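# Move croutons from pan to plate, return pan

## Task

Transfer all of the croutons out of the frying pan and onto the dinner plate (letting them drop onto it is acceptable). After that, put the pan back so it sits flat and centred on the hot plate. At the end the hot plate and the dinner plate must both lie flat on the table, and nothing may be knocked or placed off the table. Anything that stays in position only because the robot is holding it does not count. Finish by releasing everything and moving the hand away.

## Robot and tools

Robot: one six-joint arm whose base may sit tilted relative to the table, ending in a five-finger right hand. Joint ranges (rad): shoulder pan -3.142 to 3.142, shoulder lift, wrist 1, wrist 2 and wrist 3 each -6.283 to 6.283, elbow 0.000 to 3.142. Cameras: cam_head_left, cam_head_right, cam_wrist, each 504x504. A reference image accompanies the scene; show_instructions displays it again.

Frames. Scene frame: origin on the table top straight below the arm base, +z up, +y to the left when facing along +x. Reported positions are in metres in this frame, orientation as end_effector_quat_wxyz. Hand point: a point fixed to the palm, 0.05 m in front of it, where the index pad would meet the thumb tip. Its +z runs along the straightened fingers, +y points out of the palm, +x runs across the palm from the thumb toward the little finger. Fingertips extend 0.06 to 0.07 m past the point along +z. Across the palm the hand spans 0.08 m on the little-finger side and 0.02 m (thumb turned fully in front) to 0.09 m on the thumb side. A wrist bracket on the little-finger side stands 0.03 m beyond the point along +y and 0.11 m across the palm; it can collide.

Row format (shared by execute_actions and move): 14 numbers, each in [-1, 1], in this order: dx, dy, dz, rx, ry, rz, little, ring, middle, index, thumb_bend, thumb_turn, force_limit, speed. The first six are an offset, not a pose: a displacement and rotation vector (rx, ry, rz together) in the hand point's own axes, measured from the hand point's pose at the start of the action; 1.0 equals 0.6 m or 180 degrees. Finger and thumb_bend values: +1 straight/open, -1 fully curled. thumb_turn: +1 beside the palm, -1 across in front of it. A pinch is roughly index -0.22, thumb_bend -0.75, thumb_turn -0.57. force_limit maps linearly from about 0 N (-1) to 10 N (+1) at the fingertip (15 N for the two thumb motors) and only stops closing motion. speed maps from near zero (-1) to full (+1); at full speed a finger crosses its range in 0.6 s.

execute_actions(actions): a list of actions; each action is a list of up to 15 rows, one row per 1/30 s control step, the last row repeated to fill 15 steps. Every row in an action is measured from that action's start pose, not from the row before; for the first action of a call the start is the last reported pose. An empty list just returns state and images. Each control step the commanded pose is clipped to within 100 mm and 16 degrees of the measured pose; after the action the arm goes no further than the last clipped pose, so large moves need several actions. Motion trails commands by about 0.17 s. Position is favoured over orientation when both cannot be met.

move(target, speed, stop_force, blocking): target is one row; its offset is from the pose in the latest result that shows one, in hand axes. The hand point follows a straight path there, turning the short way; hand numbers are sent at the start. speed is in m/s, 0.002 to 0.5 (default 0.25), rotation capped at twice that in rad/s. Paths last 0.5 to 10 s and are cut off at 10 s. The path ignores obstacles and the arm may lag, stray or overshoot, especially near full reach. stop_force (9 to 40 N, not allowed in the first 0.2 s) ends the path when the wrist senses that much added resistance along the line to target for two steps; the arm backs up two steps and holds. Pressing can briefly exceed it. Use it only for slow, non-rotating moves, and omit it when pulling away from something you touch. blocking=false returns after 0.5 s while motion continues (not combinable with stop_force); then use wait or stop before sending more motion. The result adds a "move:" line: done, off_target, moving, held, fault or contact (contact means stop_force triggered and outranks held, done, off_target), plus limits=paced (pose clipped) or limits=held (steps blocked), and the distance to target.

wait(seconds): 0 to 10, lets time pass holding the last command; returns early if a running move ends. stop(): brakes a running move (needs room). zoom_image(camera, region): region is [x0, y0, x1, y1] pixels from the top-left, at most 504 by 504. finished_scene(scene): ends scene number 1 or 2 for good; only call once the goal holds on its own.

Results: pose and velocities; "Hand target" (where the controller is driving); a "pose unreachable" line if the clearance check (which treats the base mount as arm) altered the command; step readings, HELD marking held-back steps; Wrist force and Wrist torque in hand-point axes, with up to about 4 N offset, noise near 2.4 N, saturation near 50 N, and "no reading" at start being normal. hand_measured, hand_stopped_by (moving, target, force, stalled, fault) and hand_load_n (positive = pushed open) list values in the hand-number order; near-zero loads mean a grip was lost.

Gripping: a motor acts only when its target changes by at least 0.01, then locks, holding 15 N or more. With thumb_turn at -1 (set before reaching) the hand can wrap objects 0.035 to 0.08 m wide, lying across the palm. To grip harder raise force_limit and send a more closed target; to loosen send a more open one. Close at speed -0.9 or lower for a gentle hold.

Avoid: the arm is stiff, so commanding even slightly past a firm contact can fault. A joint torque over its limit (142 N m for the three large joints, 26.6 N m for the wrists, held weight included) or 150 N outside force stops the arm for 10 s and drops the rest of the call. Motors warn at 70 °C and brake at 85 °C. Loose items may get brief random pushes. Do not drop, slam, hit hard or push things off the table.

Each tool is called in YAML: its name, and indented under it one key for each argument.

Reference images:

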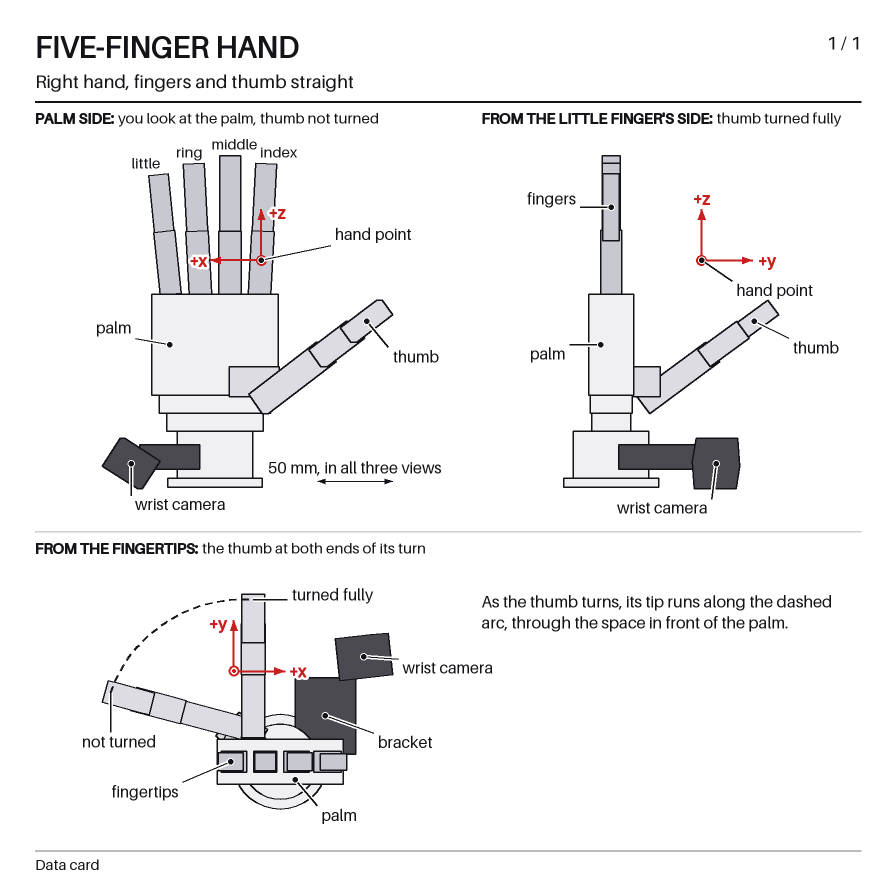

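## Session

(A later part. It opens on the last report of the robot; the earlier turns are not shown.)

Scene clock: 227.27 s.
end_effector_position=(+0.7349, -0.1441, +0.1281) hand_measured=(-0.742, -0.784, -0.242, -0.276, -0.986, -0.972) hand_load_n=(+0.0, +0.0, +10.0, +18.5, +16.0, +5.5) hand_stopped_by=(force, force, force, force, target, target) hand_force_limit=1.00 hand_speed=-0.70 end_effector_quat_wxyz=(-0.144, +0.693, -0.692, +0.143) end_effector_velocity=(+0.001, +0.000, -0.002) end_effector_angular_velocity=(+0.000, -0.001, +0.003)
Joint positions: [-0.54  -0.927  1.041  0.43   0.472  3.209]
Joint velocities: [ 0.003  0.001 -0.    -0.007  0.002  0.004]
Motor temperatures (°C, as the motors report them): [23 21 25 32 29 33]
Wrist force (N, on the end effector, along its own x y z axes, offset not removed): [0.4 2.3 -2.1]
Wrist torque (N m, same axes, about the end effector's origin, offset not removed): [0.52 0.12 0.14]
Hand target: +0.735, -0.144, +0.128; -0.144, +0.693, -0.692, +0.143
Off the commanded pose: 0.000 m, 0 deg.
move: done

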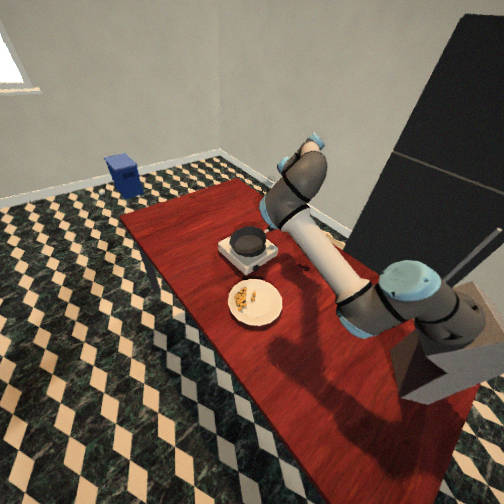

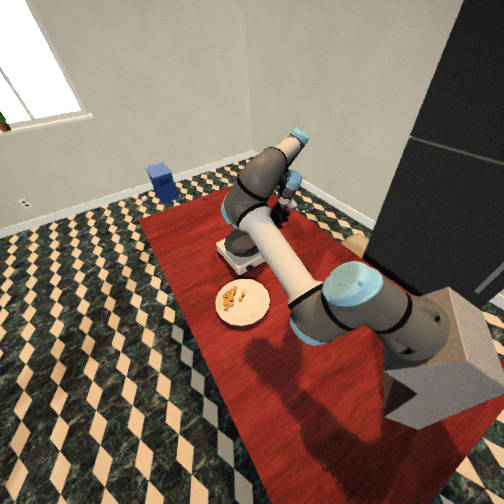

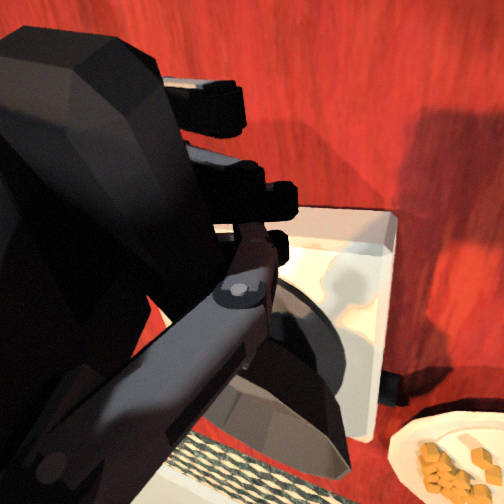

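Lower while drawing back a little, open, retreat.

move:
  target: [0.025,0.04,0.05,0,0,0,-0.98,-0.98,-1,-1,-1,-1,1,-0.7]
  speed: 0.025

move:
  target: [0,0,0,0,0,0,1,1,1,1,1,-1,1,-0.3]

move:
  target: [0.05,-0.09,-0.2,0,0,0,1,1,1,1,1,-1,1,-0.3]
  speed: 0.1

zoom_image:
  camera: "cam_head_left"
  region: [200,190,300,290]

Scene clock: 233.57 s.
end_effector_position=(+0.7249, -0.1590, +0.0913) hand_measured=(-0.742, -0.784, -0.242, -0.276, -0.986, -0.972) hand_load_n=(+0.0, +0.5, +10.0, +18.5, +16.0, +6.0) hand_stopped_by=(force, force, force, force, target, target) hand_force_limit=1.00 hand_speed=-0.70 end_effector_quat_wxyz=(-0.144, +0.693, -0.692, +0.142) end_effector_velocity=(-0.001, -0.001, -0.002) end_effector_angular_velocity=(-0.000, -0.000, +0.000)
Joint positions: [-0.506 -0.885  1.055  0.343  0.501  3.245]
Joint velocities: [ 0.002  0.003  0.    -0.006  0.002  0.002]
Motor temperatures (°C, as the motors report them): [23 21 25 32 29 33]
Wrist force (N, on the end effector, along its own x y z axes, offset not removed): [-3.2 3.1 2.4]
Wrist torque (N m, same axes, about the end effector's origin, offset not removed): [0.35 0.20 0.11]
Hand target: +0.725, -0.159, +0.091; -0.144, +0.693, -0.692, +0.142
Off the commanded pose: 0.000 m, 0 deg.
move: done

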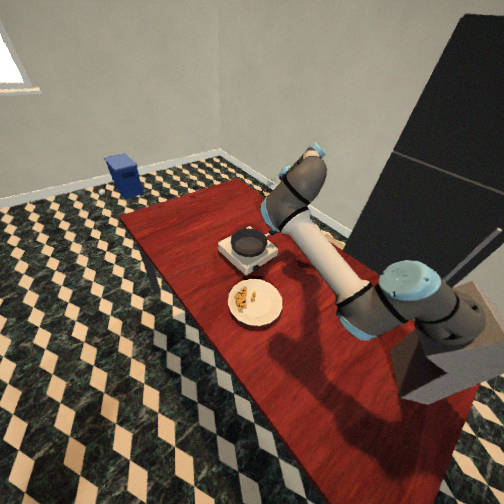

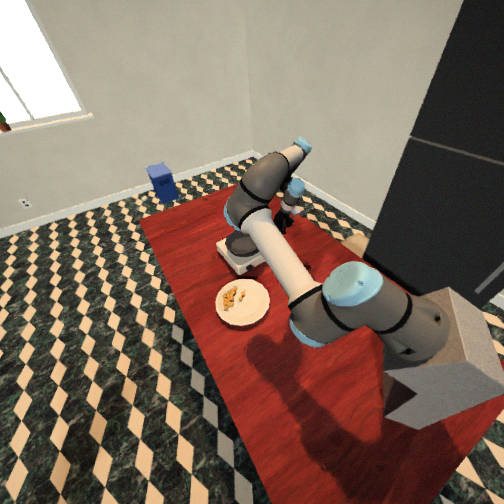

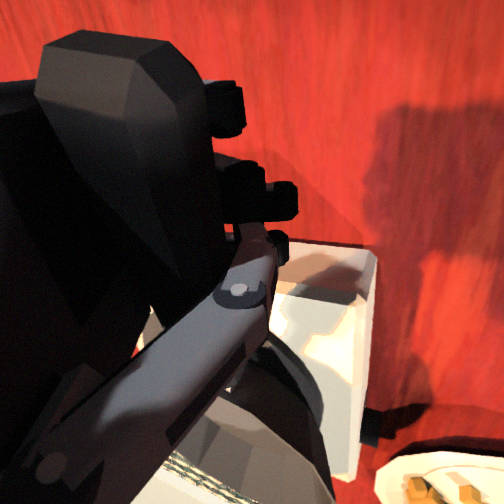

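Scene clock: 236.57 s.
end_effector_position=(+0.7249, -0.1590, +0.0913) hand_measured=(+1.000, +1.000, +1.000, +1.000, +1.000, -0.974) hand_load_n=(+0.0, +0.0, +0.0, +0.0, +0.0, +0.0) hand_stopped_by=(target, target, target, target, target, target) hand_force_limit=1.00 hand_speed=-0.30 end_effector_quat_wxyz=(-0.144, +0.693, -0.692, +0.142) end_effector_velocity=(-0.000, -0.001, -0.000) end_effector_angular_velocity=(-0.001, +0.000, -0.002)
Joint positions: [-0.506 -0.885  1.055  0.343  0.501  3.245]
Joint velocities: [-0.     0.001 -0.     0.     0.001  0.   ]
Motor temperatures (°C, as the motors report them): [23 21 25 32 29 33]
Wrist force (N, on the end effector, along its own x y z axes, offset not removed): [-0.9 2.9 -3.7]
Wrist torque (N m, same axes, about the end effector's origin, offset not removed): [0.56 0.16 0.15]
Hand target: +0.725, -0.159, +0.091; -0.144, +0.693, -0.692, +0.142
Off the commanded pose: 0.000 m, 0 deg.
move: done

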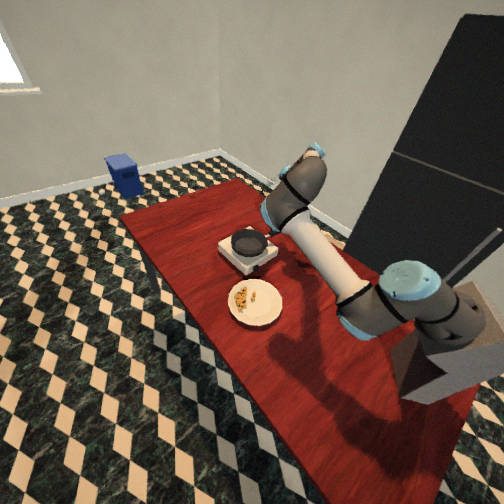

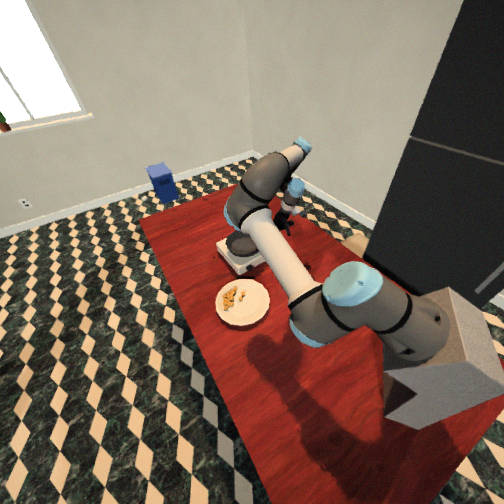

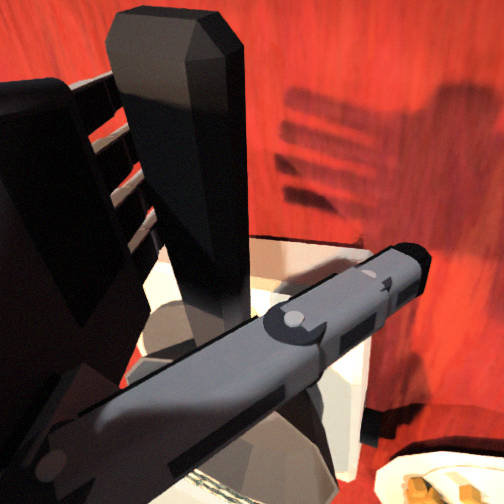

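Scene clock: 238.43 s.
end_effector_position=(+0.7271, -0.1889, +0.2227) hand_measured=(+1.000, +1.000, +1.000, +1.000, +1.000, -0.974) hand_load_n=(+0.0, +0.0, +0.0, +0.0, +0.0, +0.0) hand_stopped_by=(target, target, target, target, target, target) hand_force_limit=1.00 hand_speed=-0.30 end_effector_quat_wxyz=(-0.145, +0.693, -0.692, +0.143) end_effector_velocity=(-0.000, -0.001, +0.002) end_effector_angular_velocity=(-0.001, +0.003, +0.002)
Joint positions: [-0.708 -0.875  0.933  0.726  0.338  2.948]
Joint velocities: [-0.003  0.005 -0.009  0.02  -0.002 -0.017]
Motor temperatures (°C, as the motors report them): [23 21 25 32 29 33]
Wrist force (N, on the end effector, along its own x y z axes, offset not removed): [-0.4 2.0 -2.2]
Wrist torque (N m, same axes, about the end effector's origin, offset not removed): [0.44 0.01 0.17]
Hand target: +0.727, -0.189, +0.223; -0.145, +0.693, -0.692, +0.143
Off the commanded pose: 0.000 m, 0 deg.
move: done

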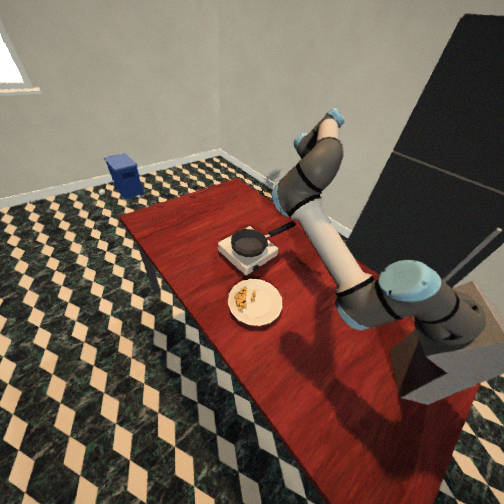

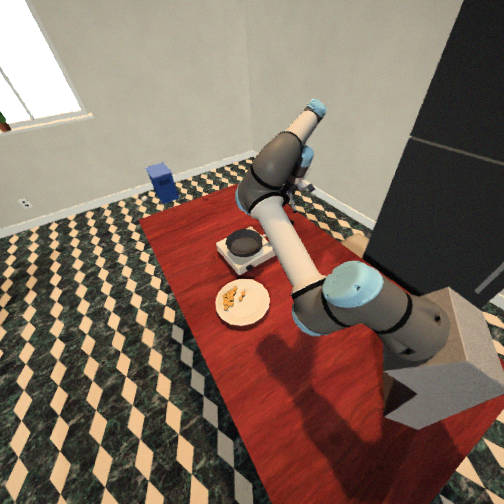

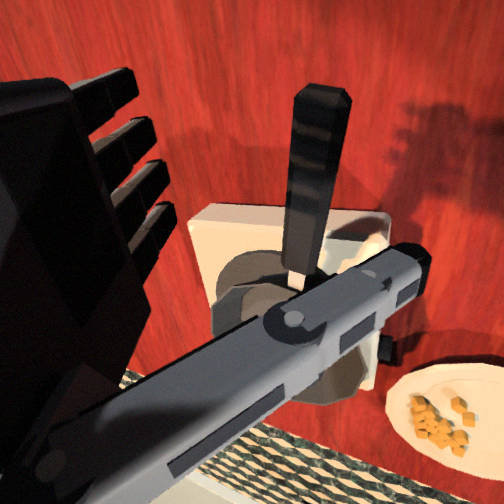

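Region (200, 190, 300, 290) of cam_head_left's 504x504 image, scaled by 5.040, with more detail than that image has.

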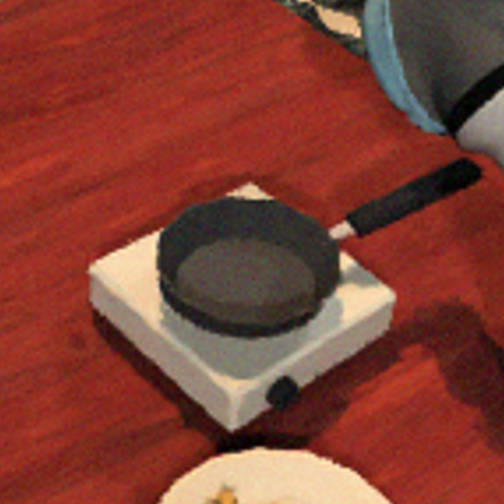

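finished_scene:
  scene: 1

The scene is finished: the task was done.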